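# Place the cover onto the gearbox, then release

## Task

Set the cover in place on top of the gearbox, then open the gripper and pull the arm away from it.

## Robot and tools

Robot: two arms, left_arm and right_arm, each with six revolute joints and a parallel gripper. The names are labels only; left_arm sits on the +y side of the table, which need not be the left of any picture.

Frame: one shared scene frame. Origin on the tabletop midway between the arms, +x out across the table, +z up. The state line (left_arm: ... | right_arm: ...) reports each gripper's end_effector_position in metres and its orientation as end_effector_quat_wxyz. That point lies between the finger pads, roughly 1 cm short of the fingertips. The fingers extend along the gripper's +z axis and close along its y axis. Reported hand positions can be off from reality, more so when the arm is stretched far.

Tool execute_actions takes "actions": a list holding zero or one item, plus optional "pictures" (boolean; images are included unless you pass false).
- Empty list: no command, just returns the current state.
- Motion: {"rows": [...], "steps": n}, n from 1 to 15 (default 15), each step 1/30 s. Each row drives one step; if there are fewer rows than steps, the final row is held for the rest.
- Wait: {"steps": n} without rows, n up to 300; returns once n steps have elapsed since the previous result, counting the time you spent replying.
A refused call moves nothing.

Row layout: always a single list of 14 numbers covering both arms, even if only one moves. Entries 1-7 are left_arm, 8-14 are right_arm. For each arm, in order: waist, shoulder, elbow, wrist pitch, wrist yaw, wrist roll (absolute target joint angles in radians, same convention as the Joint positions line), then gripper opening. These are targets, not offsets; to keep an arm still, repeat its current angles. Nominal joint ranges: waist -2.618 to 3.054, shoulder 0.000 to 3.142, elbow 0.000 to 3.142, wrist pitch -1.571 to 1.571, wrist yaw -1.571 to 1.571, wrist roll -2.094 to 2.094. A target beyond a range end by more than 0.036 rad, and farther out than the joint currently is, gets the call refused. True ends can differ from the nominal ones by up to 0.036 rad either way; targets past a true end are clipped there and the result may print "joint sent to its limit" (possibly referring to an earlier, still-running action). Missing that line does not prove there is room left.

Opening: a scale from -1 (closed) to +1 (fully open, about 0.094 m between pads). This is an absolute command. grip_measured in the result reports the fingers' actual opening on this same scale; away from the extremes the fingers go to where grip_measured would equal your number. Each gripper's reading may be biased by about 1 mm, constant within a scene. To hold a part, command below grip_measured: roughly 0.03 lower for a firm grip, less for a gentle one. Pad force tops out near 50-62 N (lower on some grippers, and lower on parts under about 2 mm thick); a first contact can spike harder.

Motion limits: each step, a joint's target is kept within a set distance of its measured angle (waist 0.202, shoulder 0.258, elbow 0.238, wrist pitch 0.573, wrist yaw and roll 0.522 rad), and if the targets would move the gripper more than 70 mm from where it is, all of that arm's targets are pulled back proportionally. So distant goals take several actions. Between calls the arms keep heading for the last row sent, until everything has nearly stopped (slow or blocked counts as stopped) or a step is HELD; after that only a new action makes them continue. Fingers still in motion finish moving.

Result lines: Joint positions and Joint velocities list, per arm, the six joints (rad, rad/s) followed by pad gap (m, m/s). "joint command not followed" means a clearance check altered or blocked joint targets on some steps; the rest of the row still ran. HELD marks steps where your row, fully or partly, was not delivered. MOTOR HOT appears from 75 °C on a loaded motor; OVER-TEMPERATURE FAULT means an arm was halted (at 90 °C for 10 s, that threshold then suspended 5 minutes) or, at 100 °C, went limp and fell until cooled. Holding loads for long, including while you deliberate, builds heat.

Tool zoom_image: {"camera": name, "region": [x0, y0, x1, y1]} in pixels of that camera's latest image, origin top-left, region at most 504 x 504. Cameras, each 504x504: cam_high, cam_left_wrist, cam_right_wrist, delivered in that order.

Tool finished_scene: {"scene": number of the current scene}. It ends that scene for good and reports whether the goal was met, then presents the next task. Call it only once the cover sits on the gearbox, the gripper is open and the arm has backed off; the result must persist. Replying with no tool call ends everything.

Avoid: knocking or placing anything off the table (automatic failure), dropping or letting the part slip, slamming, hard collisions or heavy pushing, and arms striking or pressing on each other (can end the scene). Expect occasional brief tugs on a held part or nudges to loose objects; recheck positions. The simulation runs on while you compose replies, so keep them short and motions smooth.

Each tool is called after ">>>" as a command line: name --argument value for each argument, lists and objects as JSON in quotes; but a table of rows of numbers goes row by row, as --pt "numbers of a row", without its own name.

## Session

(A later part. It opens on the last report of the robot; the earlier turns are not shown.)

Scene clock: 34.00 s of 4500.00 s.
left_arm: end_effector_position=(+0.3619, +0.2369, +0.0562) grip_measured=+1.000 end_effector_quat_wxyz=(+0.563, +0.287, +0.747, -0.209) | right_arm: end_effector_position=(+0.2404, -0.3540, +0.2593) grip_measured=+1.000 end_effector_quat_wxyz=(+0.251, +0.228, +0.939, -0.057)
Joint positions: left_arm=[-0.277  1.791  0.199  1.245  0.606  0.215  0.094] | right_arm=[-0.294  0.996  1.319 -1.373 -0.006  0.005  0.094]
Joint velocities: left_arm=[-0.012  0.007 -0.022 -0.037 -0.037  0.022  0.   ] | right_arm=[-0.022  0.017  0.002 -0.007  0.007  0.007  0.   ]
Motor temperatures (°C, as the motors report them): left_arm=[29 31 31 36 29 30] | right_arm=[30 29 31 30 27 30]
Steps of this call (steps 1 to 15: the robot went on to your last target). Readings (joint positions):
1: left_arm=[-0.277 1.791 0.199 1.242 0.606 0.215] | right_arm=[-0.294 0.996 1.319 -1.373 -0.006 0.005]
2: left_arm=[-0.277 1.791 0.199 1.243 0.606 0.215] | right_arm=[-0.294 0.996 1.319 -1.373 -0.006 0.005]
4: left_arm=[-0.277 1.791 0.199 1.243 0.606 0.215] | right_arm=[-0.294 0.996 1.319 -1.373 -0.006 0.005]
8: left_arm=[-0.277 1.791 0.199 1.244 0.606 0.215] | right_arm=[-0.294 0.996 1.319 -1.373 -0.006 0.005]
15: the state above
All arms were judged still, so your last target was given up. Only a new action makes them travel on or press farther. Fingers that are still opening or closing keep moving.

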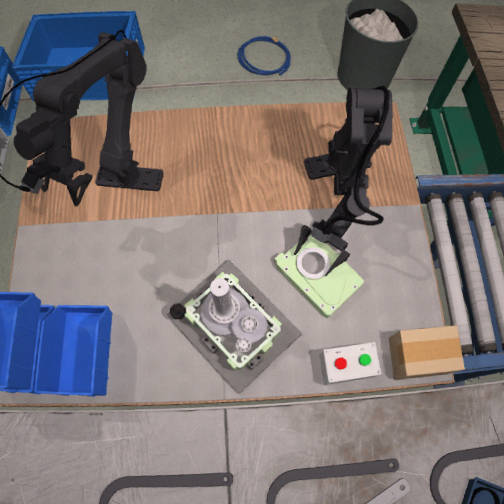

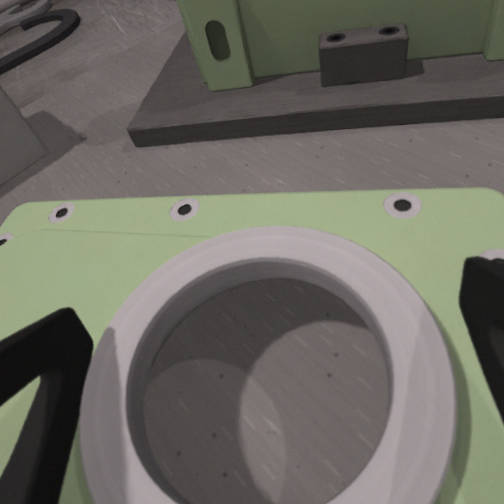

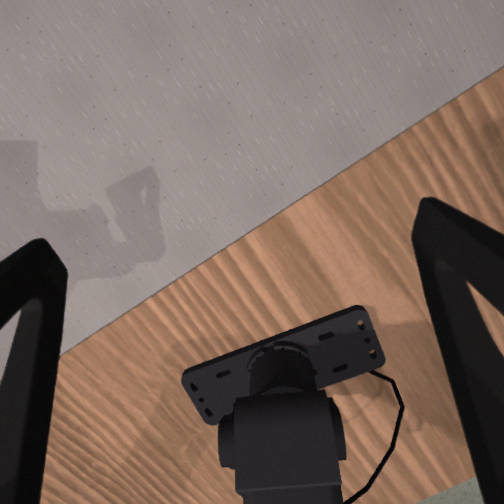

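>>> execute_actions --actions '[{"rows":[[-0.266,1.83,0.235,1.28,0.622,0.22,1,-0.3,1.0,1.3,-1.355,0,0,1],[-0.266,1.83,0.235,1.28,0.622,0.22,1,-0.3,1.0,1.3,-1.355,0,0,1],[-0.266,1.86,0.24,1.31,0.622,0.22,1,-0.3,1.0,1.3,-1.355,0,0,1],[-0.266,1.86,0.24,1.31,0.622,0.22,1,-0.3,1.0,1.3,-1.355,0,0,1],[-0.266,1.89,0.24,1.335,0.622,0.22,1,-0.3,1.0,1.3,-1.355,0,0,1],[-0.266,1.89,0.24,1.335,0.622,0.22,1,-0.3,1.0,1.3,-1.355,0,0,1],[-0.266,1.925,0.24,1.357,0.622,0.22,1,-0.3,1.0,1.3,-1.355,0,0,1]],"steps":15}]' --pictures false

>>> execute_actions --actions '[{"steps":15}]'

>>> zoom_image --camera "cam_high" --region '[270, 210, 370, 300]'

Scene clock: 36.57 s of 4500.00 s.
left_arm: end_effector_position=(+0.3658, +0.2329, +0.0563) grip_measured=+1.000 end_effector_quat_wxyz=(+0.577, +0.289, +0.731, -0.224) | right_arm: end_effector_position=(+0.2404, -0.3540, +0.2593) grip_measured=+1.000 end_effector_quat_wxyz=(+0.251, +0.228, +0.939, -0.057)
Joint positions: left_arm=[-0.271  1.896  0.212  1.387  0.644  0.187  0.094] | right_arm=[-0.294  0.996  1.319 -1.373 -0.006  0.005  0.094]
Joint velocities: left_arm=[-0.012  0.017 -0.002 -0.037 -0.051 -0.007  0.   ] | right_arm=[-0.007  0.007 -0.007 -0.022 -0.095  0.022  0.   ]
Motor temperatures (°C, as the motors report them): left_arm=[29 31 31 36 29 30] | right_arm=[30 29 31 30 27 30]
Steps of this call (steps 1 to 62: nothing new was sent; steps 63 to 77: all 15 steps of this action). Readings (joint positions):
63: left_arm=[-0.277 1.794 0.199 1.248 0.607 0.215] | right_arm=[-0.294 0.996 1.319 -1.373 -0.006 0.005]
64: left_arm=[-0.277 1.802 0.201 1.253 0.607 0.215] | right_arm=[-0.294 0.996 1.319 -1.373 -0.006 0.005]
66: left_arm=[-0.276 1.826 0.207 1.276 0.617 0.211] | right_arm=[-0.294 0.996 1.319 -1.373 -0.006 0.005]
70: left_arm=[-0.273 1.873 0.212 1.347 0.637 0.197] | right_arm=[-0.294 0.996 1.319 -1.373 -0.006 0.005]
77: the state above

Scene clock: 37.07 s of 4500.00 s.
left_arm: end_effector_position=(+0.3659, +0.2329, +0.0565) grip_measured=+1.000 end_effector_quat_wxyz=(+0.577, +0.289, +0.730, -0.224) | right_arm: end_effector_position=(+0.2404, -0.3540, +0.2593) grip_measured=+1.000 end_effector_quat_wxyz=(+0.251, +0.228, +0.939, -0.057)
Joint positions: left_arm=[-0.271  1.897  0.212  1.388  0.644  0.187  0.094] | right_arm=[-0.294  0.996  1.319 -1.373 -0.006  0.005  0.094]
Joint velocities: left_arm=[ 0.002  0.002 -0.002 -0.11   0.022 -0.007  0.   ] | right_arm=[-0.022 -0.002  0.002  0.066 -0.022 -0.022  0.   ]
Motor temperatures (°C, as the motors report them): left_arm=[29 31 31 36 29 30] | right_arm=[30 29 31 30 27 30]
Steps of this call (steps 1 to 15: the robot went on to your last target). Readings (joint positions):
1: left_arm=[-0.271 1.896 0.212 1.387 0.644 0.187] | right_arm=[-0.294 0.996 1.319 -1.373 -0.006 0.005]
2: left_arm=[-0.271 1.896 0.212 1.388 0.644 0.187] | right_arm=[-0.294 0.996 1.319 -1.373 -0.006 0.005]
4: left_arm=[-0.271 1.897 0.212 1.388 0.644 0.187] | right_arm=[-0.294 0.996 1.319 -1.373 -0.006 0.005]
8: left_arm=[-0.271 1.897 0.212 1.388 0.644 0.187] | right_arm=[-0.294 0.996 1.319 -1.373 -0.006 0.005]
15: the state above
All arms were judged still, so your last target was given up. Only a new action makes them travel on or press farther. Fingers that are still opening or closing keep moving.

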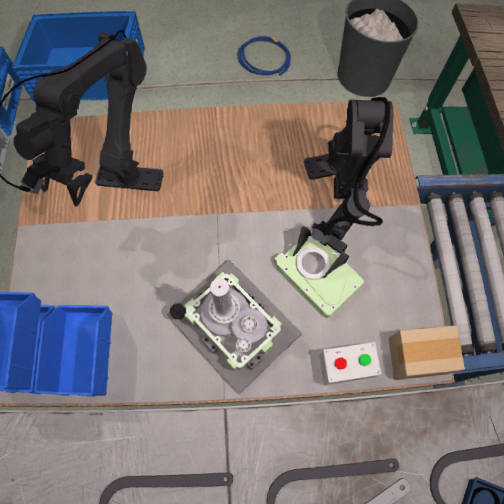

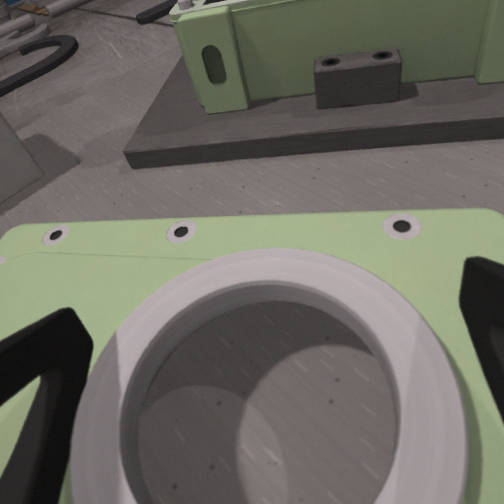

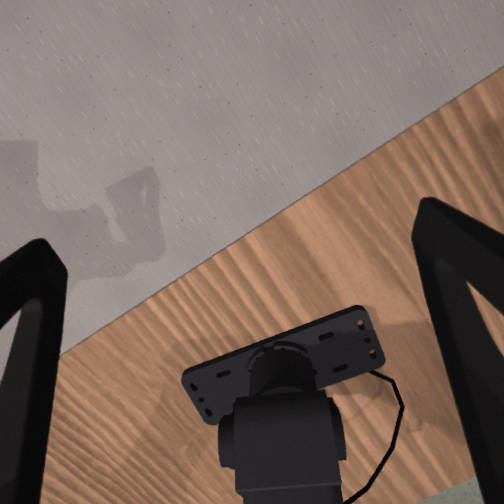

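Region (270, 210, 370, 300) of cam_high's 504x504 image, scaled by 5.040, with more detail than that image has; it fills the top 454 rows of this view, and the rest is white.

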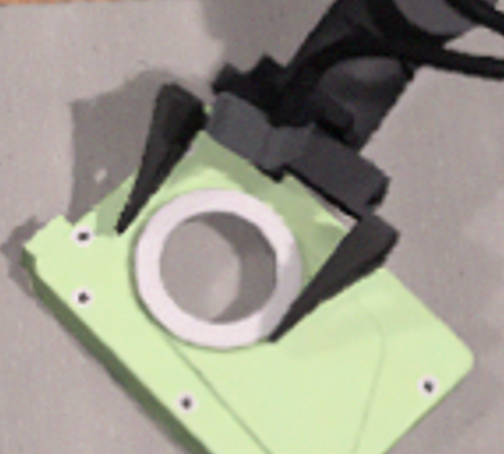

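>>> execute_actions --actions '[{"rows":[[-0.266,1.77,0.24,1.24,0.62,0.22,1,-0.3,1.0,1.3,-1.355,0,0,1],[-0.266,1.77,0.24,1.24,0.62,0.22,1,-0.3,1.0,1.3,-1.355,0,0,1],[-0.266,1.77,0.24,1.24,0.62,0.22,1,-0.3,1.0,1.3,-1.355,0,0,1],[-0.266,1.77,0.24,1.24,0.62,0.22,1,-0.3,1.0,1.3,-1.355,0,0,1],[-0.266,1.77,0.24,1.24,0.62,0.22,1,-0.3,1.0,1.3,-1.355,0,0,1],[-0.266,1.77,0.24,1.24,0.62,0.22,1,-0.3,1.0,1.3,-1.355,0,0,1],[-0.25,1.77,0.24,1.21,0.6,0.225,1,-0.3,1.0,1.3,-1.355,0,0,1]],"steps":15}]' --pictures false

>>> execute_actions --actions '[{"steps":15}]'

>>> zoom_image --camera "cam_high" --region '[270, 210, 370, 300]'

Scene clock: 38.87 s of 4500.00 s.
left_arm: end_effector_position=(+0.3680, +0.2416, +0.0609) grip_measured=+1.000 end_effector_quat_wxyz=(+0.570, +0.283, +0.744, -0.202) | right_arm: end_effector_position=(+0.2404, -0.3540, +0.2593) grip_measured=+1.000 end_effector_quat_wxyz=(+0.251, +0.228, +0.939, -0.057)
Joint positions: left_arm=[-0.261  1.782  0.212  1.236  0.607  0.218  0.094] | right_arm=[-0.294  0.996  1.319 -1.373 -0.006  0.005  0.094]
Joint velocities: left_arm=[ 0.017  0.007 -0.012  0.051 -0.051  0.022  0.   ] | right_arm=[ 0.022 -0.007  0.007 -0.051  0.125 -0.051  0.   ]
Motor temperatures (°C, as the motors report them): left_arm=[29 31 31 36 29 30] | right_arm=[30 29 31 30 27 30]
Steps of this call (steps 1 to 39: nothing new was sent; steps 40 to 54: all 15 steps of this action). Readings (joint positions):
40: left_arm=[-0.271 1.881 0.212 1.370 0.642 0.189] | right_arm=[-0.294 0.996 1.319 -1.373 -0.006 0.005]
41: left_arm=[-0.271 1.849 0.212 1.336 0.638 0.194] | right_arm=[-0.294 0.996 1.319 -1.373 -0.006 0.005]
43: left_arm=[-0.271 1.800 0.212 1.313 0.633 0.201] | right_arm=[-0.294 0.996 1.319 -1.373 -0.006 0.005]
47: left_arm=[-0.267 1.782 0.212 1.283 0.624 0.211] | right_arm=[-0.294 0.996 1.319 -1.373 -0.006 0.005]
54: the state above

Scene clock: 39.37 s of 4500.00 s.
left_arm: end_effector_position=(+0.3677, +0.2419, +0.0596) grip_measured=+1.000 end_effector_quat_wxyz=(+0.568, +0.283, +0.746, -0.202) | right_arm: end_effector_position=(+0.2404, -0.3540, +0.2593) grip_measured=+1.000 end_effector_quat_wxyz=(+0.251, +0.228, +0.939, -0.057)
Joint positions: left_arm=[-0.261  1.782  0.212  1.23   0.606  0.219  0.094] | right_arm=[-0.294  0.996  1.319 -1.373 -0.006  0.005  0.094]
Joint velocities: left_arm=[ 0.012 -0.017  0.002 -0.066 -0.051  0.037  0.   ] | right_arm=[-0.002 -0.002 -0.002 -0.007 -0.007 -0.022  0.   ]
Motor temperatures (°C, as the motors report them): left_arm=[29 31 31 36 29 30] | right_arm=[30 29 31 30 27 30]
Steps of this call (steps 1 to 15: the robot went on to your last target). Readings (joint positions):
1: left_arm=[-0.261 1.782 0.212 1.234 0.607 0.218] | right_arm=[-0.294 0.996 1.319 -1.373 -0.006 0.005]
2: left_arm=[-0.261 1.782 0.212 1.232 0.606 0.218] | right_arm=[-0.294 0.996 1.319 -1.373 -0.006 0.005]
4: left_arm=[-0.261 1.782 0.212 1.230 0.606 0.219] | right_arm=[-0.294 0.996 1.319 -1.373 -0.006 0.005]
8: left_arm=[-0.261 1.782 0.212 1.230 0.606 0.219] | right_arm=[-0.294 0.996 1.319 -1.373 -0.006 0.005]
15: the state above
All arms were judged still, so your last target was given up. Only a new action makes them travel on or press farther. Fingers that are still opening or closing keep moving.

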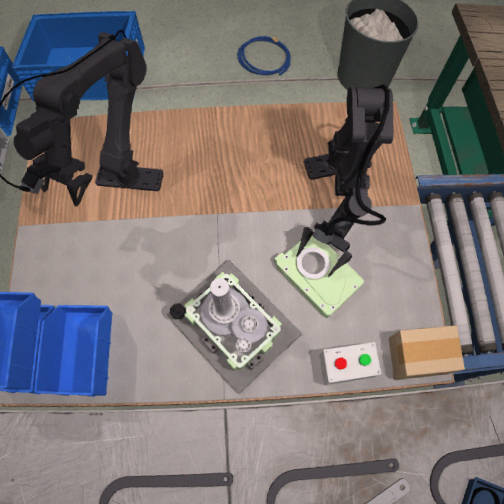

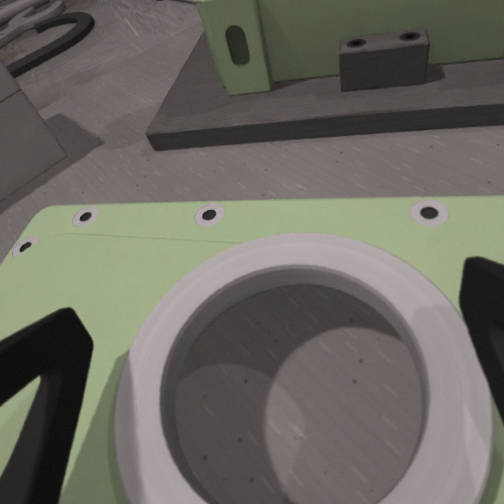

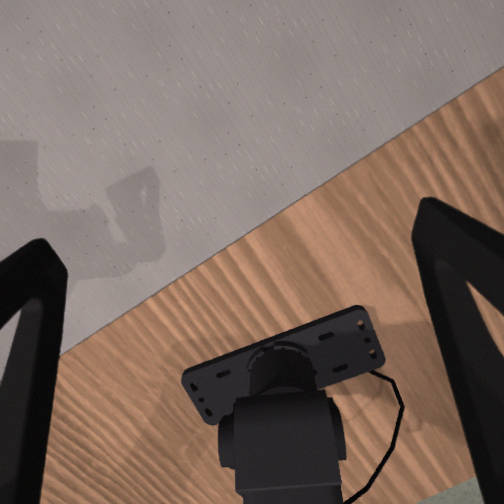

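Region (270, 210, 370, 300) of cam_high's 504x504 image, scaled by 5.040, with more detail than that image has; it fills the top 454 rows of this view, and the rest is white.

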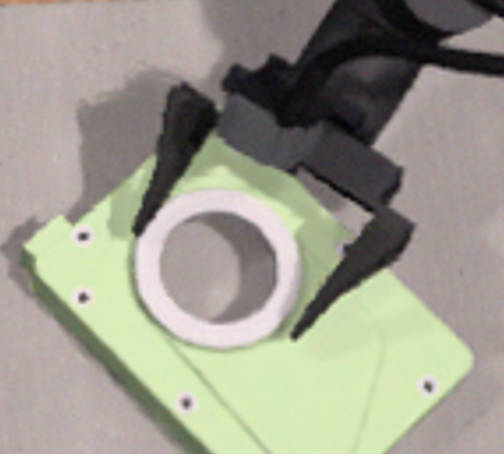

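>>> execute_actions --actions '[{"rows":[[-0.282,1.78,0.23,1.22,0.6,0.22,1,-0.3,1.0,1.3,-1.355,0,0,1],[-0.282,1.78,0.23,1.22,0.6,0.22,1,-0.3,1.0,1.3,-1.355,0,0,1],[-0.282,1.78,0.23,1.22,0.6,0.22,1,-0.3,1.0,1.3,-1.355,0,0,1],[-0.282,1.78,0.23,1.22,0.6,0.22,1,-0.3,1.0,1.3,-1.355,0,0,1],[-0.282,1.78,0.23,1.22,0.6,0.22,1,-0.3,1.0,1.3,-1.355,0,0,1],[-0.282,1.82,0.23,1.275,0.6,0.22,1,-0.3,1.0,1.3,-1.355,0,0,1],[-0.282,1.82,0.23,1.275,0.6,0.22,1,-0.3,1.0,1.3,-1.355,0,0,1],[-0.282,1.85,0.23,1.3,0.6,0.22,1,-0.3,1.0,1.3,-1.355,0,0,1],[-0.282,1.85,0.23,1.3,0.6,0.22,1,-0.3,1.0,1.3,-1.355,0,0,1],[-0.282,1.88,0.23,1.325,0.6,0.22,1,-0.3,1.0,1.3,-1.355,0,0,1]],"steps":15}]' --pictures false

>>> execute_actions --actions '[{"steps":15}]'

Scene clock: 42.10 s of 4500.00 s.
left_arm: end_effector_position=(+0.3675, +0.2370, +0.0557) grip_measured=+1.000 end_effector_quat_wxyz=(+0.573, +0.285, +0.739, -0.211) | right_arm: end_effector_position=(+0.2404, -0.3540, +0.2593) grip_measured=+1.000 end_effector_quat_wxyz=(+0.251, +0.228, +0.939, -0.057)
Joint positions: left_arm=[-0.271  1.856  0.212  1.325  0.616  0.203  0.094] | right_arm=[-0.294  0.996  1.319 -1.373 -0.006  0.005  0.094]
Joint velocities: left_arm=[ 0.012  0.051  0.002  0.081  0.037 -0.007  0.   ] | right_arm=[-0.007  0.007 -0.002 -0.022  0.007 -0.007  0.   ]
Motor temperatures (°C, as the motors report them): left_arm=[29 31 31 36 29 30] | right_arm=[30 29 31 30 27 30]
Steps of this call (steps 1 to 67: nothing new was sent; steps 68 to 82: all 15 steps of this action). Readings (joint positions):
68: left_arm=[-0.262 1.782 0.212 1.230 0.605 0.219] | right_arm=[-0.294 0.996 1.319 -1.373 -0.006 0.005]
69: left_arm=[-0.265 1.782 0.212 1.230 0.604 0.219] | right_arm=[-0.294 0.996 1.319 -1.373 -0.006 0.005]
71: left_arm=[-0.270 1.782 0.212 1.230 0.604 0.219] | right_arm=[-0.294 0.996 1.319 -1.373 -0.006 0.005]
75: left_arm=[-0.271 1.805 0.212 1.250 0.604 0.219] | right_arm=[-0.294 0.996 1.319 -1.373 -0.006 0.005]
82: the state above

Scene clock: 42.60 s of 4500.00 s.
left_arm: end_effector_position=(+0.3676, +0.2368, +0.0561) grip_measured=+1.000 end_effector_quat_wxyz=(+0.574, +0.286, +0.738, -0.211) | right_arm: end_effector_position=(+0.2404, -0.3540, +0.2593) grip_measured=+1.000 end_effector_quat_wxyz=(+0.251, +0.228, +0.939, -0.057)
Joint positions: left_arm=[-0.271  1.859  0.212  1.332  0.617  0.203  0.094] | right_arm=[-0.294  0.996  1.319 -1.373 -0.006  0.005  0.094]
Joint velocities: left_arm=[-0.007  0.002 -0.002 -0.037  0.007 -0.022  0.   ] | right_arm=[-0.002  0.007 -0.012 -0.022 -0.037  0.007  0.   ]
Motor temperatures (°C, as the motors report them): left_arm=[29 31 31 36 29 30] | right_arm=[30 29 31 30 27 30]
Steps of this call (steps 1 to 15: the robot went on to your last target). Readings (joint positions):
1: left_arm=[-0.271 1.857 0.212 1.328 0.616 0.203] | right_arm=[-0.294 0.996 1.319 -1.373 -0.006 0.005]
2: left_arm=[-0.271 1.858 0.212 1.329 0.617 0.203] | right_arm=[-0.294 0.996 1.319 -1.373 -0.006 0.005]
4: left_arm=[-0.271 1.859 0.212 1.331 0.617 0.203] | right_arm=[-0.294 0.996 1.319 -1.373 -0.006 0.005]
8: left_arm=[-0.271 1.859 0.212 1.332 0.617 0.203] | right_arm=[-0.294 0.996 1.319 -1.373 -0.006 0.005]
15: the state above
All arms were judged still, so your last target was given up. Only a new action makes them travel on or press farther. Fingers that are still opening or closing keep moving.

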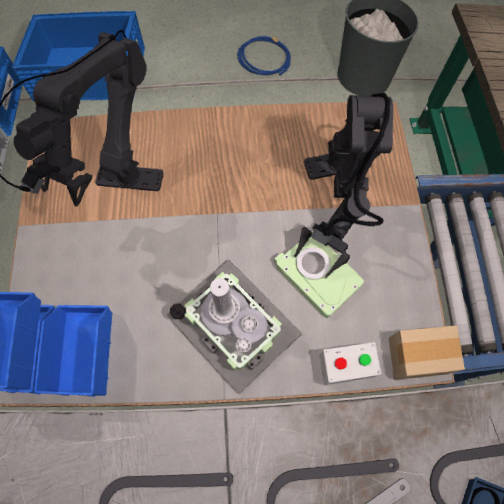

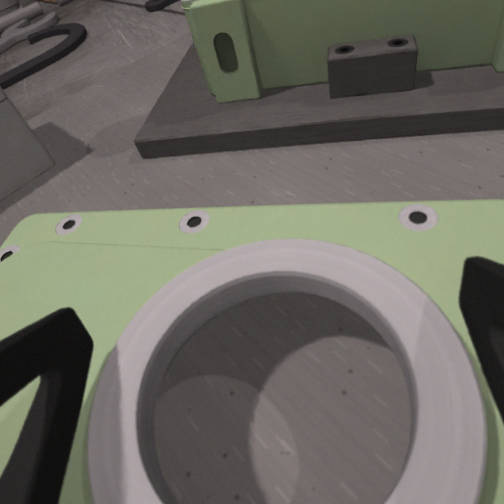

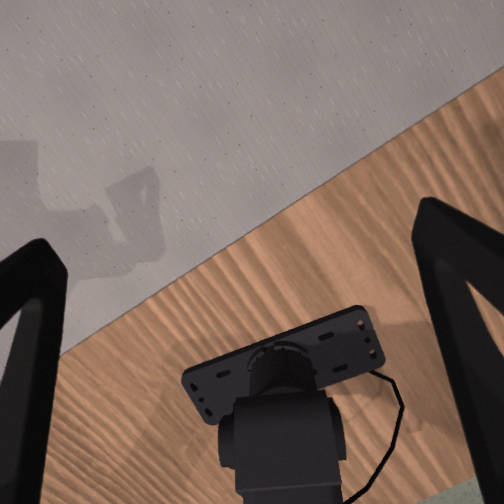

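>>> execute_actions --actions '[{"rows":[[-0.282,1.85,0.23,1.3,0.6,0.21,0.9,-0.3,1.0,1.3,-1.355,0,0,1],[-0.282,1.85,0.23,1.3,0.6,0.21,0.85,-0.3,1.0,1.3,-1.355,0,0,1],[-0.282,1.85,0.23,1.3,0.6,0.21,0.8,-0.3,1.0,1.3,-1.355,0,0,1],[-0.282,1.85,0.23,1.3,0.6,0.21,0.75,-0.3,1.0,1.3,-1.355,0,0,1],[-0.282,1.85,0.23,1.3,0.6,0.21,0.7,-0.3,1.0,1.3,-1.355,0,0,1],[-0.282,1.85,0.23,1.3,0.6,0.21,0.65,-0.3,1.0,1.3,-1.355,0,0,1]],"steps":15}]' --pictures false

>>> execute_actions --actions '[{"steps":15}]'

Scene clock: 44.00 s of 4500.00 s.
left_arm: end_effector_position=(+0.3673, +0.2359, +0.0560) grip_measured=+0.816 end_effector_quat_wxyz=(+0.573, +0.286, +0.738, -0.212) | right_arm: end_effector_position=(+0.2404, -0.3540, +0.2593) grip_measured=+1.000 end_effector_quat_wxyz=(+0.251, +0.228, +0.939, -0.057)
Joint positions: left_arm=[-0.274  1.859  0.212  1.332  0.617  0.201  0.085] | right_arm=[-0.294  0.996  1.319 -1.373 -0.006  0.005  0.094]
Joint velocities: left_arm=[-0.012  0.007 -0.002  0.066  0.007 -0.037  0.001] | right_arm=[-0.017  0.002 -0.007 -0.037  0.037  0.022  0.   ]
Motor temperatures (°C, as the motors report them): left_arm=[29 31 31 36 29 30] | right_arm=[30 29 31 30 27 30]
Steps of this call (steps 1 to 27: nothing new was sent; steps 28 to 42: all 15 steps of this action). Readings (joint positions):
28: left_arm=[-0.271 1.859 0.212 1.332 0.617 0.202] | right_arm=[-0.294 0.996 1.319 -1.373 -0.006 0.005]
29: left_arm=[-0.272 1.859 0.212 1.332 0.617 0.201] | right_arm=[-0.294 0.996 1.319 -1.373 -0.006 0.005]
31: left_arm=[-0.274 1.859 0.212 1.332 0.617 0.201] | right_arm=[-0.294 0.996 1.319 -1.373 -0.006 0.005]
35: left_arm=[-0.274 1.859 0.212 1.332 0.617 0.201] | right_arm=[-0.294 0.996 1.319 -1.373 -0.006 0.005]
42: the state above

Scene clock: 44.50 s of 4500.00 s.
left_arm: end_effector_position=(+0.3673, +0.2359, +0.0560) grip_measured=+0.816 end_effector_quat_wxyz=(+0.573, +0.286, +0.738, -0.212) | right_arm: end_effector_position=(+0.2404, -0.3540, +0.2593) grip_measured=+1.000 end_effector_quat_wxyz=(+0.251, +0.228, +0.939, -0.057)
Joint positions: left_arm=[-0.274  1.859  0.212  1.332  0.617  0.201  0.085] | right_arm=[-0.294  0.996  1.319 -1.373 -0.006  0.005  0.094]
Joint velocities: left_arm=[-0.022  0.007  0.017 -0.022 -0.037 -0.051 -0.   ] | right_arm=[ 0.002 -0.012  0.002 -0.066  0.022  0.007  0.   ]
Motor temperatures (°C, as the motors report them): left_arm=[29 31 31 36 29 30] | right_arm=[30 29 31 30 27 30]
Steps of this call (steps 1 to 15: the robot went on to your last target). Readings (joint positions):
1: left_arm=[-0.274 1.859 0.212 1.332 0.617 0.201] | right_arm=[-0.294 0.996 1.319 -1.373 -0.006 0.005]
2: left_arm=[-0.274 1.859 0.212 1.332 0.617 0.201] | right_arm=[-0.294 0.996 1.319 -1.373 -0.006 0.005]
4: left_arm=[-0.274 1.859 0.212 1.332 0.617 0.201] | right_arm=[-0.294 0.996 1.319 -1.373 -0.006 0.005]
8: left_arm=[-0.274 1.859 0.212 1.332 0.617 0.201] | right_arm=[-0.294 0.996 1.319 -1.373 -0.006 0.005]
15: the state above
All arms were judged still, so your last target was given up. Only a new action makes them travel on or press farther. Fingers that are still opening or closing keep moving.

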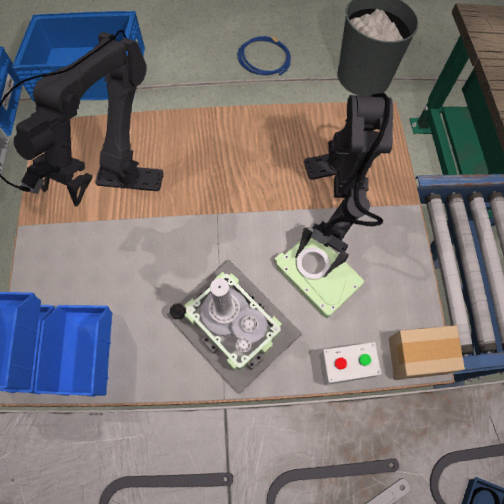

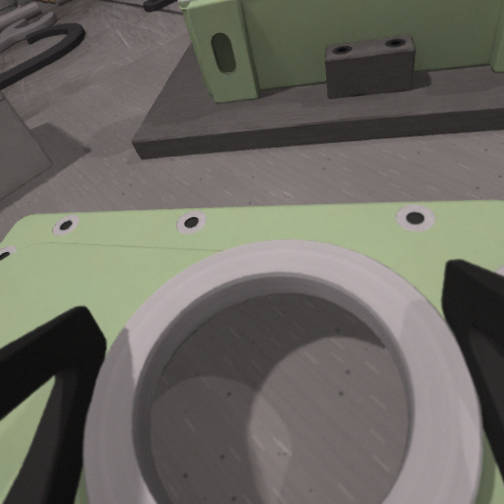

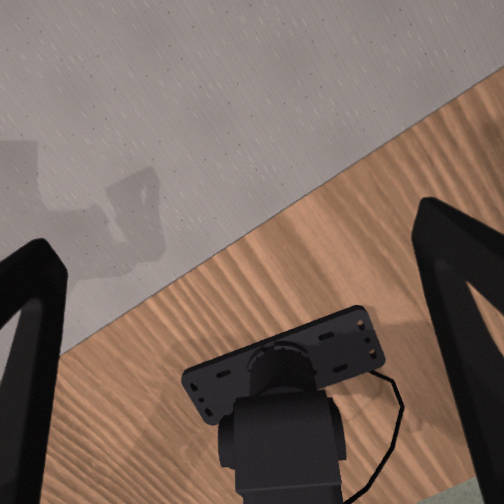

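>>> execute_actions --actions '[{"rows":[[-0.28,1.83,0.235,1.34,0.62,0.2,0.65,-0.3,1.0,1.3,-1.355,0,0,1],[-0.28,1.815,0.237,1.325,0.62,0.2,0.65,-0.3,1.0,1.3,-1.355,0,0,1],[-0.28,1.8,0.239,1.31,0.62,0.2,0.65,-0.3,1.0,1.3,-1.355,0,0,1],[-0.28,1.78,0.241,1.29,0.62,0.2,0.65,-0.3,1.0,1.3,-1.355,0,0,1],[-0.28,1.76,0.243,1.27,0.62,0.2,0.65,-0.3,1.0,1.3,-1.355,0,0,1],[-0.28,1.74,0.245,1.25,0.62,0.2,0.65,-0.3,1.0,1.3,-1.355,0,0,1],[-0.28,1.72,0.247,1.225,0.62,0.2,0.65,-0.3,1.0,1.3,-1.355,0,0,1],[-0.28,1.70,0.249,1.2,0.62,0.2,0.65,-0.3,1.0,1.3,-1.355,0,0,1],[-0.28,1.68,0.251,1.18,0.62,0.2,0.65,-0.3,1.0,1.3,-1.355,0,0,1],[-0.28,1.66,0.253,1.16,0.62,0.2,0.65,-0.3,1.0,1.3,-1.355,0,0,1],[-0.28,1.64,0.255,1.14,0.62,0.2,0.65,-0.3,1.0,1.3,-1.355,0,0,1],[-0.28,1.62,0.257,1.12,0.62,0.2,0.65,-0.3,1.0,1.3,-1.355,0,0,1]],"steps":15}]' --pictures false

>>> execute_actions --actions '[{"steps":15}]'

Scene clock: 46.77 s of 4500.00 s.
left_arm: end_effector_position=(+0.3602, +0.2385, +0.0626) grip_measured=+0.816 end_effector_quat_wxyz=(+0.546, +0.280, +0.760, -0.213) | right_arm: end_effector_position=(+0.2404, -0.3540, +0.2593) grip_measured=+1.000 end_effector_quat_wxyz=(+0.251, +0.228, +0.939, -0.057)
Joint positions: left_arm=[-0.274  1.666  0.212  1.064  0.604  0.211  0.085] | right_arm=[-0.294  0.996  1.319 -1.373 -0.006  0.005  0.094]
Joint velocities: left_arm=[-0.022 -0.139  0.002 -0.256 -0.095  0.022  0.001] | right_arm=[-0.017  0.022  0.002 -0.037  0.007 -0.037  0.   ]
Motor temperatures (°C, as the motors report them): left_arm=[29 31 31 36 29 30] | right_arm=[30 29 31 30 27 30]
Steps of this call (steps 1 to 53: nothing new was sent; steps 54 to 68: all 15 steps of this action). Readings (joint positions):
54: left_arm=[-0.274 1.858 0.212 1.332 0.617 0.201] | right_arm=[-0.294 0.996 1.319 -1.373 -0.006 0.005]
55: left_arm=[-0.274 1.855 0.212 1.328 0.617 0.201] | right_arm=[-0.294 0.996 1.319 -1.373 -0.006 0.005]
57: left_arm=[-0.274 1.839 0.212 1.305 0.615 0.205] | right_arm=[-0.294 0.996 1.319 -1.373 -0.006 0.005]
61: left_arm=[-0.274 1.776 0.212 1.213 0.609 0.212] | right_arm=[-0.294 0.996 1.319 -1.373 -0.006 0.005]
68: the state above

Scene clock: 47.27 s of 4500.00 s.
left_arm: end_effector_position=(+0.3595, +0.2389, +0.0608) grip_measured=+0.816 end_effector_quat_wxyz=(+0.543, +0.280, +0.763, -0.212) | right_arm: end_effector_position=(+0.2404, -0.3540, +0.2593) grip_measured=+1.000 end_effector_quat_wxyz=(+0.251, +0.228, +0.939, -0.057)
Joint positions: left_arm=[-0.274  1.663  0.212  1.051  0.601  0.213  0.085] | right_arm=[-0.294  0.996  1.319 -1.373 -0.006  0.005  0.094]
Joint velocities: left_arm=[ 0.017 -0.027 -0.007 -0.007 -0.022 -0.007 -0.   ] | right_arm=[ 0.007 -0.007 -0.012 -0.066 -0.051  0.022  0.   ]
Motor temperatures (°C, as the motors report them): left_arm=[29 31 31 37 29 30] | right_arm=[30 29 31 30 27 30]
Steps of this call (steps 1 to 15: the robot went on to your last target). Readings (joint positions):
1: left_arm=[-0.274 1.664 0.212 1.057 0.603 0.211] | right_arm=[-0.294 0.996 1.319 -1.373 -0.006 0.005]
2: left_arm=[-0.274 1.663 0.212 1.052 0.602 0.211] | right_arm=[-0.294 0.996 1.319 -1.373 -0.006 0.005]
4: left_arm=[-0.274 1.663 0.212 1.051 0.601 0.213] | right_arm=[-0.294 0.996 1.319 -1.373 -0.006 0.005]
8: left_arm=[-0.274 1.663 0.212 1.051 0.601 0.213] | right_arm=[-0.294 0.996 1.319 -1.373 -0.006 0.005]
15: the state above

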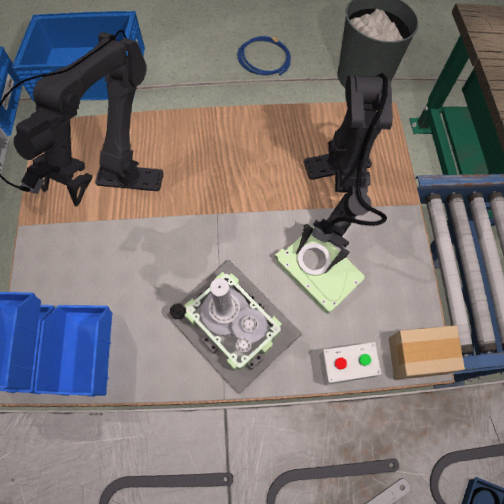

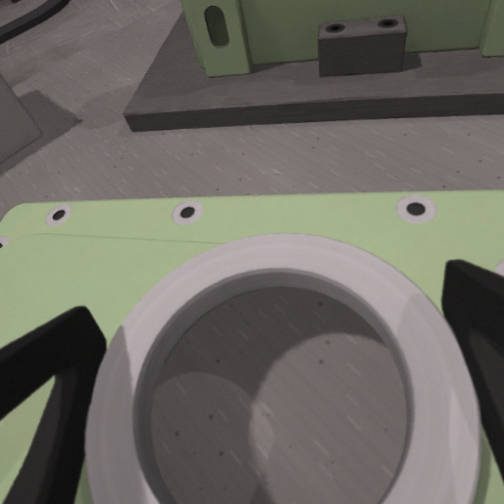

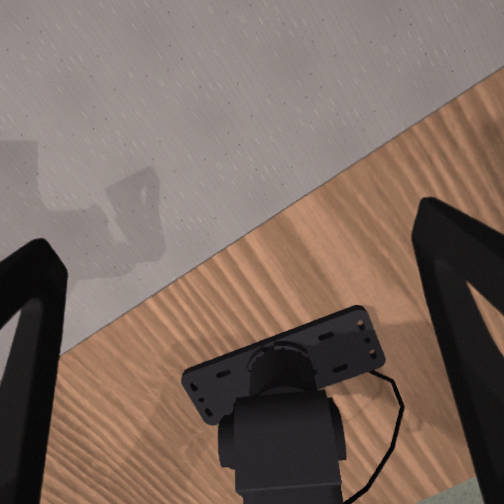

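>>> execute_actions --actions '[{"rows":[[-0.28,1.62,0.257,1.14,0.63,0.195,0.65,-0.3,1.0,1.3,-1.355,0,0,1],[-0.28,1.62,0.257,1.155,0.63,0.195,0.65,-0.3,1.0,1.3,-1.355,0,0,1],[-0.28,1.62,0.257,1.17,0.63,0.195,0.65,-0.3,1.0,1.3,-1.355,0,0,1],[-0.28,1.62,0.257,1.185,0.63,0.195,0.65,-0.3,1.0,1.3,-1.355,0,0,1],[-0.28,1.62,0.257,1.2,0.63,0.195,0.65,-0.3,1.0,1.3,-1.355,0,0,1],[-0.28,1.62,0.257,1.21,0.63,0.195,0.65,-0.3,1.0,1.3,-1.355,0,0,1],[-0.28,1.62,0.257,1.22,0.63,0.195,0.65,-0.3,1.0,1.3,-1.355,0,0,1]],"steps":15}]' --pictures false

>>> execute_actions --actions '[{"steps":15}]'

Scene clock: 48.97 s of 4500.00 s.
left_arm: end_effector_position=(+0.3603, +0.2387, +0.0631) grip_measured=+0.816 end_effector_quat_wxyz=(+0.546, +0.278, +0.761, -0.214) | right_arm: end_effector_position=(+0.2404, -0.3540, +0.2593) grip_measured=+1.000 end_effector_quat_wxyz=(+0.251, +0.228, +0.939, -0.057)
Joint positions: left_arm=[-0.274  1.663  0.212  1.062  0.602  0.205  0.085] | right_arm=[-0.294  0.996  1.319 -1.373 -0.006  0.005  0.094]
Joint velocities: left_arm=[ 0.002 -0.017  0.002 -0.066  0.037 -0.007 -0.   ] | right_arm=[-0.002 -0.007 -0.002 -0.007 -0.066 -0.066  0.   ]
Motor temperatures (°C, as the motors report them): left_arm=[29 32 31 37 29 30] | right_arm=[30 29 31 30 27 30]
Steps of this call (steps 1 to 15: the robot went on to your last target; steps 16 to 36: nothing new was sent; steps 37 to 51: all 15 steps of this action). Readings (joint positions):
37: left_arm=[-0.274 1.663 0.212 1.051 0.601 0.213] | right_arm=[-0.294 0.996 1.319 -1.373 -0.006 0.005]
38: left_arm=[-0.274 1.663 0.212 1.051 0.601 0.213] | right_arm=[-0.294 0.996 1.319 -1.373 -0.006 0.005]
40: left_arm=[-0.274 1.663 0.212 1.052 0.601 0.213] | right_arm=[-0.294 0.996 1.319 -1.373 -0.006 0.005]
44: left_arm=[-0.274 1.663 0.212 1.060 0.602 0.210] | right_arm=[-0.294 0.996 1.319 -1.373 -0.006 0.005]
51: the state above

Scene clock: 49.47 s of 4500.00 s.
left_arm: end_effector_position=(+0.3603, +0.2387, +0.0632) grip_measured=+0.816 end_effector_quat_wxyz=(+0.546, +0.277, +0.761, -0.214) | right_arm: end_effector_position=(+0.2404, -0.3540, +0.2593) grip_measured=+1.000 end_effector_quat_wxyz=(+0.251, +0.228, +0.939, -0.057)
Joint positions: left_arm=[-0.274  1.663  0.212  1.062  0.602  0.204  0.085] | right_arm=[-0.294  0.996  1.319 -1.373 -0.006  0.005  0.094]
Joint velocities: left_arm=[-0.022  0.002 -0.007  0.007 -0.007 -0.007  0.   ] | right_arm=[-0.022 -0.002 -0.017  0.007  0.007  0.022  0.   ]
Motor temperatures (°C, as the motors report them): left_arm=[29 32 31 38 29 30] | right_arm=[30 29 31 30 27 30]
Steps of this call (steps 1 to 15: the robot went on to your last target). Readings (joint positions):
1: left_arm=[-0.274 1.663 0.212 1.062 0.602 0.205] | right_arm=[-0.294 0.996 1.319 -1.373 -0.006 0.005]
2: left_arm=[-0.274 1.663 0.212 1.062 0.602 0.205] | right_arm=[-0.294 0.996 1.319 -1.373 -0.006 0.005]
4: left_arm=[-0.274 1.663 0.212 1.062 0.602 0.205] | right_arm=[-0.294 0.996 1.319 -1.373 -0.006 0.005]
8: left_arm=[-0.274 1.663 0.212 1.062 0.602 0.204] | right_arm=[-0.294 0.996 1.319 -1.373 -0.006 0.005]
15: the state above
All arms were judged still, so your last target was given up. Only a new action makes them travel on or press farther. Fingers that are still opening or closing keep moving.

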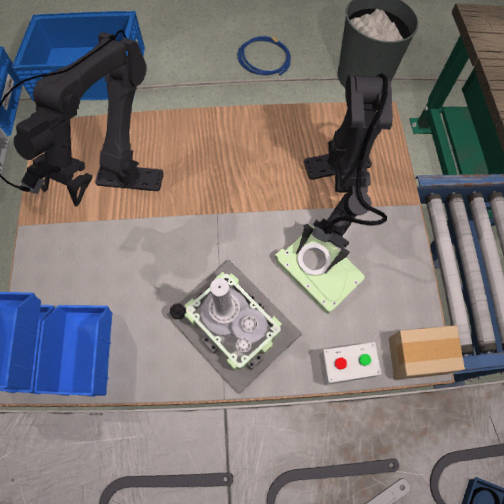

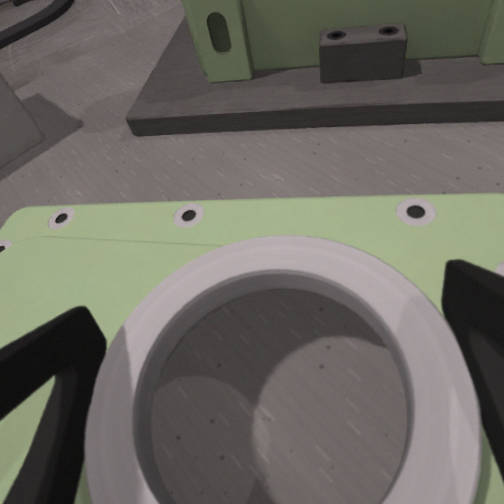

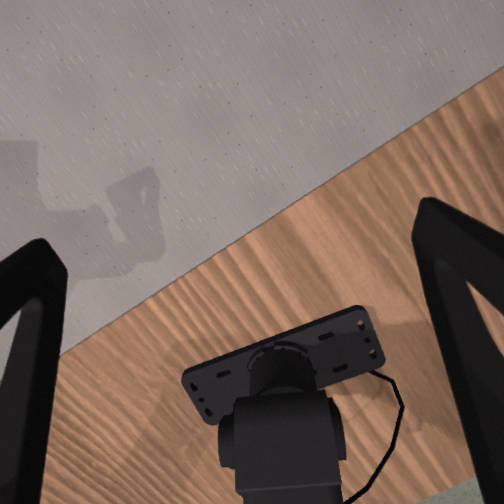

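>>> execute_actions --actions '[{"rows":[[-0.28,1.62,0.257,1.24,0.64,0.19,0.65,-0.3,1.0,1.3,-1.355,0,0,1],[-0.28,1.62,0.257,1.25,0.64,0.19,0.65,-0.3,1.0,1.3,-1.355,0,0,1],[-0.28,1.62,0.257,1.26,0.64,0.19,0.65,-0.3,1.0,1.3,-1.355,0,0,1],[-0.28,1.62,0.257,1.27,0.64,0.19,0.65,-0.3,1.0,1.3,-1.355,0,0,1],[-0.28,1.62,0.257,1.28,0.64,0.19,0.65,-0.3,1.0,1.3,-1.355,0,0,1],[-0.28,1.62,0.257,1.29,0.64,0.19,0.65,-0.3,1.0,1.3,-1.355,0,0,1],[-0.28,1.62,0.257,1.30,0.64,0.19,0.65,-0.3,1.0,1.3,-1.355,0,0,1],[-0.28,1.62,0.257,1.31,0.64,0.19,0.65,-0.3,1.0,1.3,-1.355,0,0,1],[-0.28,1.62,0.257,1.32,0.64,0.19,0.65,-0.3,1.0,1.3,-1.355,0,0,1],[-0.28,1.62,0.257,1.33,0.64,0.19,0.65,-0.3,1.0,1.3,-1.355,0,0,1],[-0.28,1.62,0.257,1.34,0.64,0.19,0.65,-0.3,1.0,1.3,-1.355,0,0,1]],"steps":15}]' --pictures false

>>> execute_actions --actions '[{"steps":15}]'

Scene clock: 51.00 s of 4500.00 s.
left_arm: end_effector_position=(+0.3627, +0.2379, +0.0704) grip_measured=+0.816 end_effector_quat_wxyz=(+0.557, +0.271, +0.754, -0.219) | right_arm: end_effector_position=(+0.2404, -0.3540, +0.2593) grip_measured=+1.000 end_effector_quat_wxyz=(+0.251, +0.228, +0.939, -0.057)
Joint positions: left_arm=[-0.274  1.663  0.212  1.097  0.606  0.178  0.085] | right_arm=[-0.294  0.996  1.319 -1.373 -0.006  0.005  0.094]
Joint velocities: left_arm=[-0.002  0.007 -0.002 -0.022 -0.037 -0.066 -0.   ] | right_arm=[ 0.012 -0.022 -0.002 -0.007 -0.081  0.022  0.   ]
Motor temperatures (°C, as the motors report them): left_arm=[29 32 31 39 29 30] | right_arm=[30 29 31 30 27 30]
Steps of this call (steps 1 to 31: nothing new was sent; steps 32 to 46: all 15 steps of this action). Readings (joint positions):
32: left_arm=[-0.274 1.663 0.212 1.063 0.603 0.203] | right_arm=[-0.294 0.996 1.319 -1.373 -0.006 0.005]
33: left_arm=[-0.274 1.663 0.212 1.066 0.603 0.202] | right_arm=[-0.294 0.996 1.319 -1.373 -0.006 0.005]
35: left_arm=[-0.274 1.663 0.212 1.072 0.604 0.198] | right_arm=[-0.294 0.996 1.319 -1.373 -0.006 0.005]
39: left_arm=[-0.274 1.663 0.212 1.083 0.606 0.190] | right_arm=[-0.294 0.996 1.319 -1.373 -0.006 0.005]
46: the state above

Scene clock: 51.50 s of 4500.00 s.
left_arm: end_effector_position=(+0.3632, +0.2379, +0.0716) grip_measured=+0.816 end_effector_quat_wxyz=(+0.559, +0.271, +0.753, -0.219) | right_arm: end_effector_position=(+0.2404, -0.3540, +0.2593) grip_measured=+1.000 end_effector_quat_wxyz=(+0.251, +0.228, +0.939, -0.057)
Joint positions: left_arm=[-0.274  1.663  0.212  1.103  0.606  0.175  0.085] | right_arm=[-0.294  0.996  1.319 -1.373 -0.006  0.005  0.094]
Joint velocities: left_arm=[ 0.012 -0.002  0.022  0.037 -0.051  0.007 -0.001] | right_arm=[-0.017 -0.007 -0.012 -0.022 -0.007 -0.007  0.   ]
Motor temperatures (°C, as the motors report them): left_arm=[29 32 31 40 29 30] | right_arm=[30 29 31 30 27 30]
Steps of this call (steps 1 to 15: the robot went on to your last target). Readings (joint positions):
1: left_arm=[-0.274 1.663 0.212 1.099 0.606 0.178] | right_arm=[-0.294 0.996 1.319 -1.373 -0.006 0.005]
2: left_arm=[-0.274 1.663 0.212 1.101 0.606 0.177] | right_arm=[-0.294 0.996 1.319 -1.373 -0.006 0.005]
4: left_arm=[-0.274 1.663 0.212 1.103 0.606 0.177] | right_arm=[-0.294 0.996 1.319 -1.373 -0.006 0.005]
8: left_arm=[-0.274 1.663 0.212 1.103 0.606 0.176] | right_arm=[-0.294 0.996 1.319 -1.373 -0.006 0.005]
15: the state above
All arms were judged still, so your last target was given up. Only a new action makes them travel on or press farther. Fingers that are still opening or closing keep moving.

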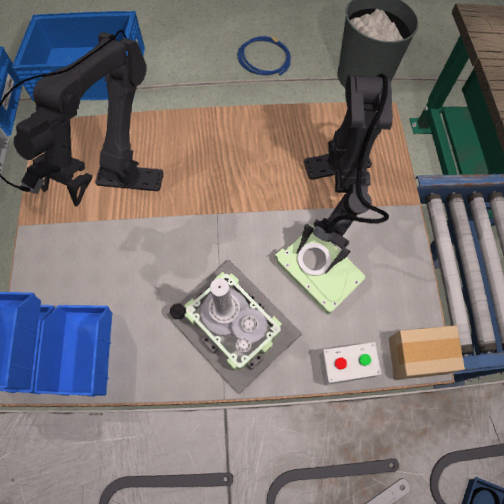

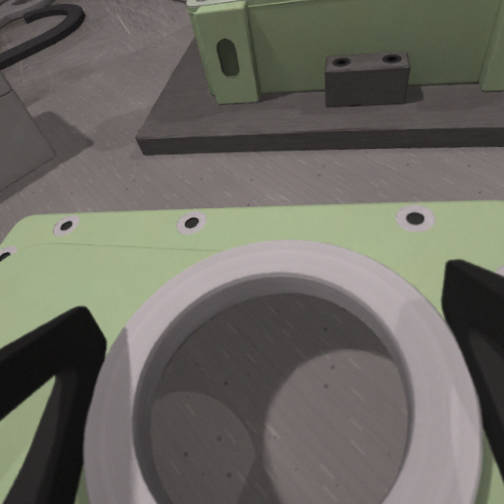

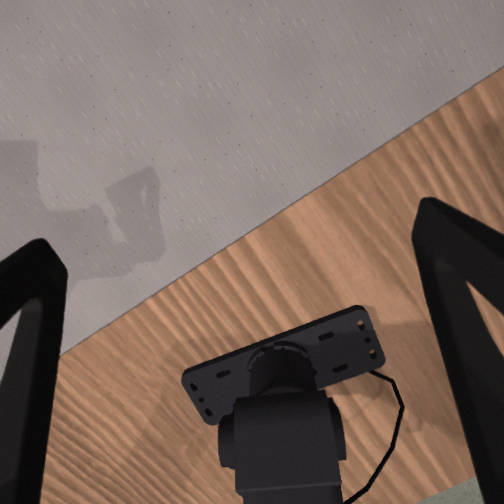

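>>> execute_actions --actions '[{"rows":[[-0.28,1.61,0.265,1.34,0.64,0.2,0.65,-0.3,1.0,1.3,-1.355,0,0,1],[-0.28,1.59,0.275,1.33,0.64,0.21,0.65,-0.3,1.0,1.3,-1.355,0,0,1],[-0.28,1.57,0.285,1.315,0.64,0.22,0.65,-0.3,1.0,1.3,-1.355,0,0,1],[-0.28,1.55,0.295,1.295,0.64,0.23,0.65,-0.3,1.0,1.3,-1.355,0,0,1],[-0.28,1.53,0.305,1.27,0.64,0.24,0.65,-0.3,1.0,1.3,-1.355,0,0,1],[-0.28,1.51,0.315,1.24,0.64,0.25,0.65,-0.3,1.0,1.3,-1.355,0,0,1],[-0.28,1.49,0.325,1.21,0.64,0.26,0.65,-0.3,1.0,1.3,-1.355,0,0,1],[-0.28,1.47,0.335,1.18,0.64,0.26,0.65,-0.3,1.0,1.3,-1.355,0,0,1],[-0.28,1.45,0.345,1.15,0.64,0.26,0.65,-0.3,1.0,1.3,-1.355,0,0,1],[-0.28,1.43,0.355,1.12,0.64,0.26,0.65,-0.3,1.0,1.3,-1.355,0,0,1],[-0.28,1.41,0.365,1.09,0.64,0.26,0.65,-0.3,1.0,1.3,-1.355,0,0,1],[-0.28,1.39,0.375,1.06,0.64,0.26,0.65,-0.3,1.0,1.3,-1.355,0,0,1],[-0.28,1.37,0.385,1.03,0.64,0.26,0.65,-0.3,1.0,1.3,-1.355,0,0,1],[-0.28,1.35,0.395,1.0,0.64,0.26,0.65,-0.3,1.0,1.3,-1.355,0,0,1],[-0.28,1.33,0.405,0.97,0.64,0.26,0.65,-0.3,1.0,1.3,-1.355,0,0,1]],"steps":15}]' --pictures false

>>> execute_actions --actions '[{"steps":15}]'

Scene clock: 53.87 s of 4500.00 s.
left_arm: end_effector_position=(+0.3702, +0.2374, +0.1018) grip_measured=+0.816 end_effector_quat_wxyz=(+0.564, +0.284, +0.747, -0.208) | right_arm: end_effector_position=(+0.2404, -0.3540, +0.2593) grip_measured=+1.000 end_effector_quat_wxyz=(+0.251, +0.228, +0.939, -0.057)
Joint positions: left_arm=[-0.274  1.475  0.278  0.852  0.606  0.211  0.085] | right_arm=[-0.294  0.996  1.319 -1.373 -0.006  0.005  0.094]
Joint velocities: left_arm=[ 0.002 -0.53   0.222 -0.769 -0.081  0.022 -0.001] | right_arm=[-0.017 -0.002 -0.002 -0.022  0.022  0.022  0.   ]
Motor temperatures (°C, as the motors report them): left_arm=[29 32 31 43 29 30] | right_arm=[30 29 31 30 27 30]
Steps of this call (steps 1 to 56: nothing new was sent; steps 57 to 71: all 15 steps of this action). Readings (joint positions):
57: left_arm=[-0.274 1.663 0.212 1.103 0.606 0.175] | right_arm=[-0.294 0.996 1.319 -1.373 -0.006 0.005]
58: left_arm=[-0.274 1.662 0.212 1.103 0.606 0.176] | right_arm=[-0.294 0.996 1.319 -1.373 -0.006 0.005]
60: left_arm=[-0.274 1.650 0.212 1.092 0.606 0.181] | right_arm=[-0.294 0.996 1.319 -1.373 -0.006 0.005]
64: left_arm=[-0.274 1.596 0.224 1.023 0.606 0.197] | right_arm=[-0.294 0.996 1.319 -1.373 -0.006 0.005]
71: the state above

Scene clock: 54.37 s of 4500.00 s.
left_arm: end_effector_position=(+0.3750, +0.2370, +0.1206) grip_measured=+0.816 end_effector_quat_wxyz=(+0.571, +0.291, +0.741, -0.203) | right_arm: end_effector_position=(+0.2404, -0.3540, +0.2593) grip_measured=+1.000 end_effector_quat_wxyz=(+0.251, +0.228, +0.939, -0.057)
Joint positions: left_arm=[-0.274  1.402  0.321  0.75   0.606  0.226  0.085] | right_arm=[-0.294  0.996  1.319 -1.373 -0.006  0.005  0.094]
Joint velocities: left_arm=[-0.022 -0.002  0.002 -0.095 -0.022 -0.066 -0.   ] | right_arm=[ 0.007 -0.022  0.002 -0.022 -0.037 -0.007  0.   ]
Motor temperatures (°C, as the motors report them): left_arm=[29 32 32 43 29 30] | right_arm=[30 29 31 30 27 30]
Steps of this call (steps 1 to 15: the robot went on to your last target). Readings (joint positions):
1: left_arm=[-0.274 1.458 0.286 0.829 0.606 0.212] | right_arm=[-0.294 0.996 1.319 -1.373 -0.006 0.005]
2: left_arm=[-0.274 1.444 0.292 0.812 0.606 0.213] | right_arm=[-0.294 0.996 1.319 -1.373 -0.006 0.005]
4: left_arm=[-0.274 1.423 0.303 0.787 0.606 0.216] | right_arm=[-0.294 0.996 1.319 -1.373 -0.006 0.005]
8: left_arm=[-0.274 1.405 0.317 0.766 0.606 0.221] | right_arm=[-0.294 0.996 1.319 -1.373 -0.006 0.005]
15: the state above

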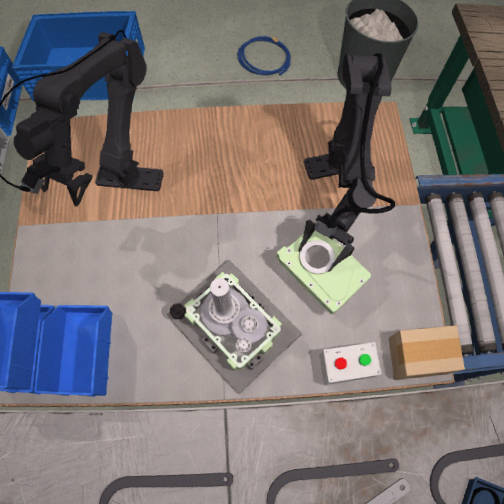

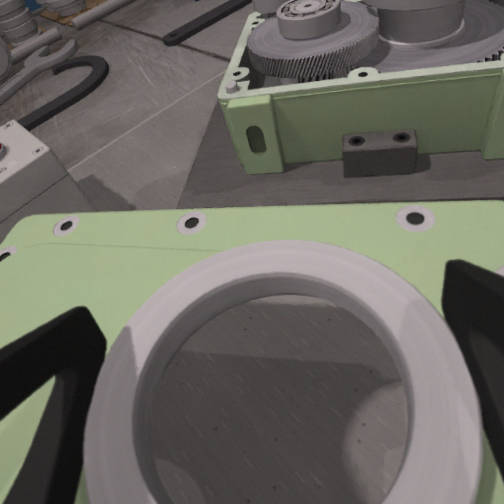

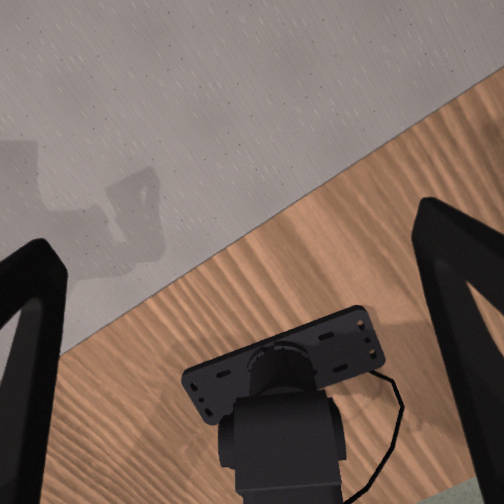

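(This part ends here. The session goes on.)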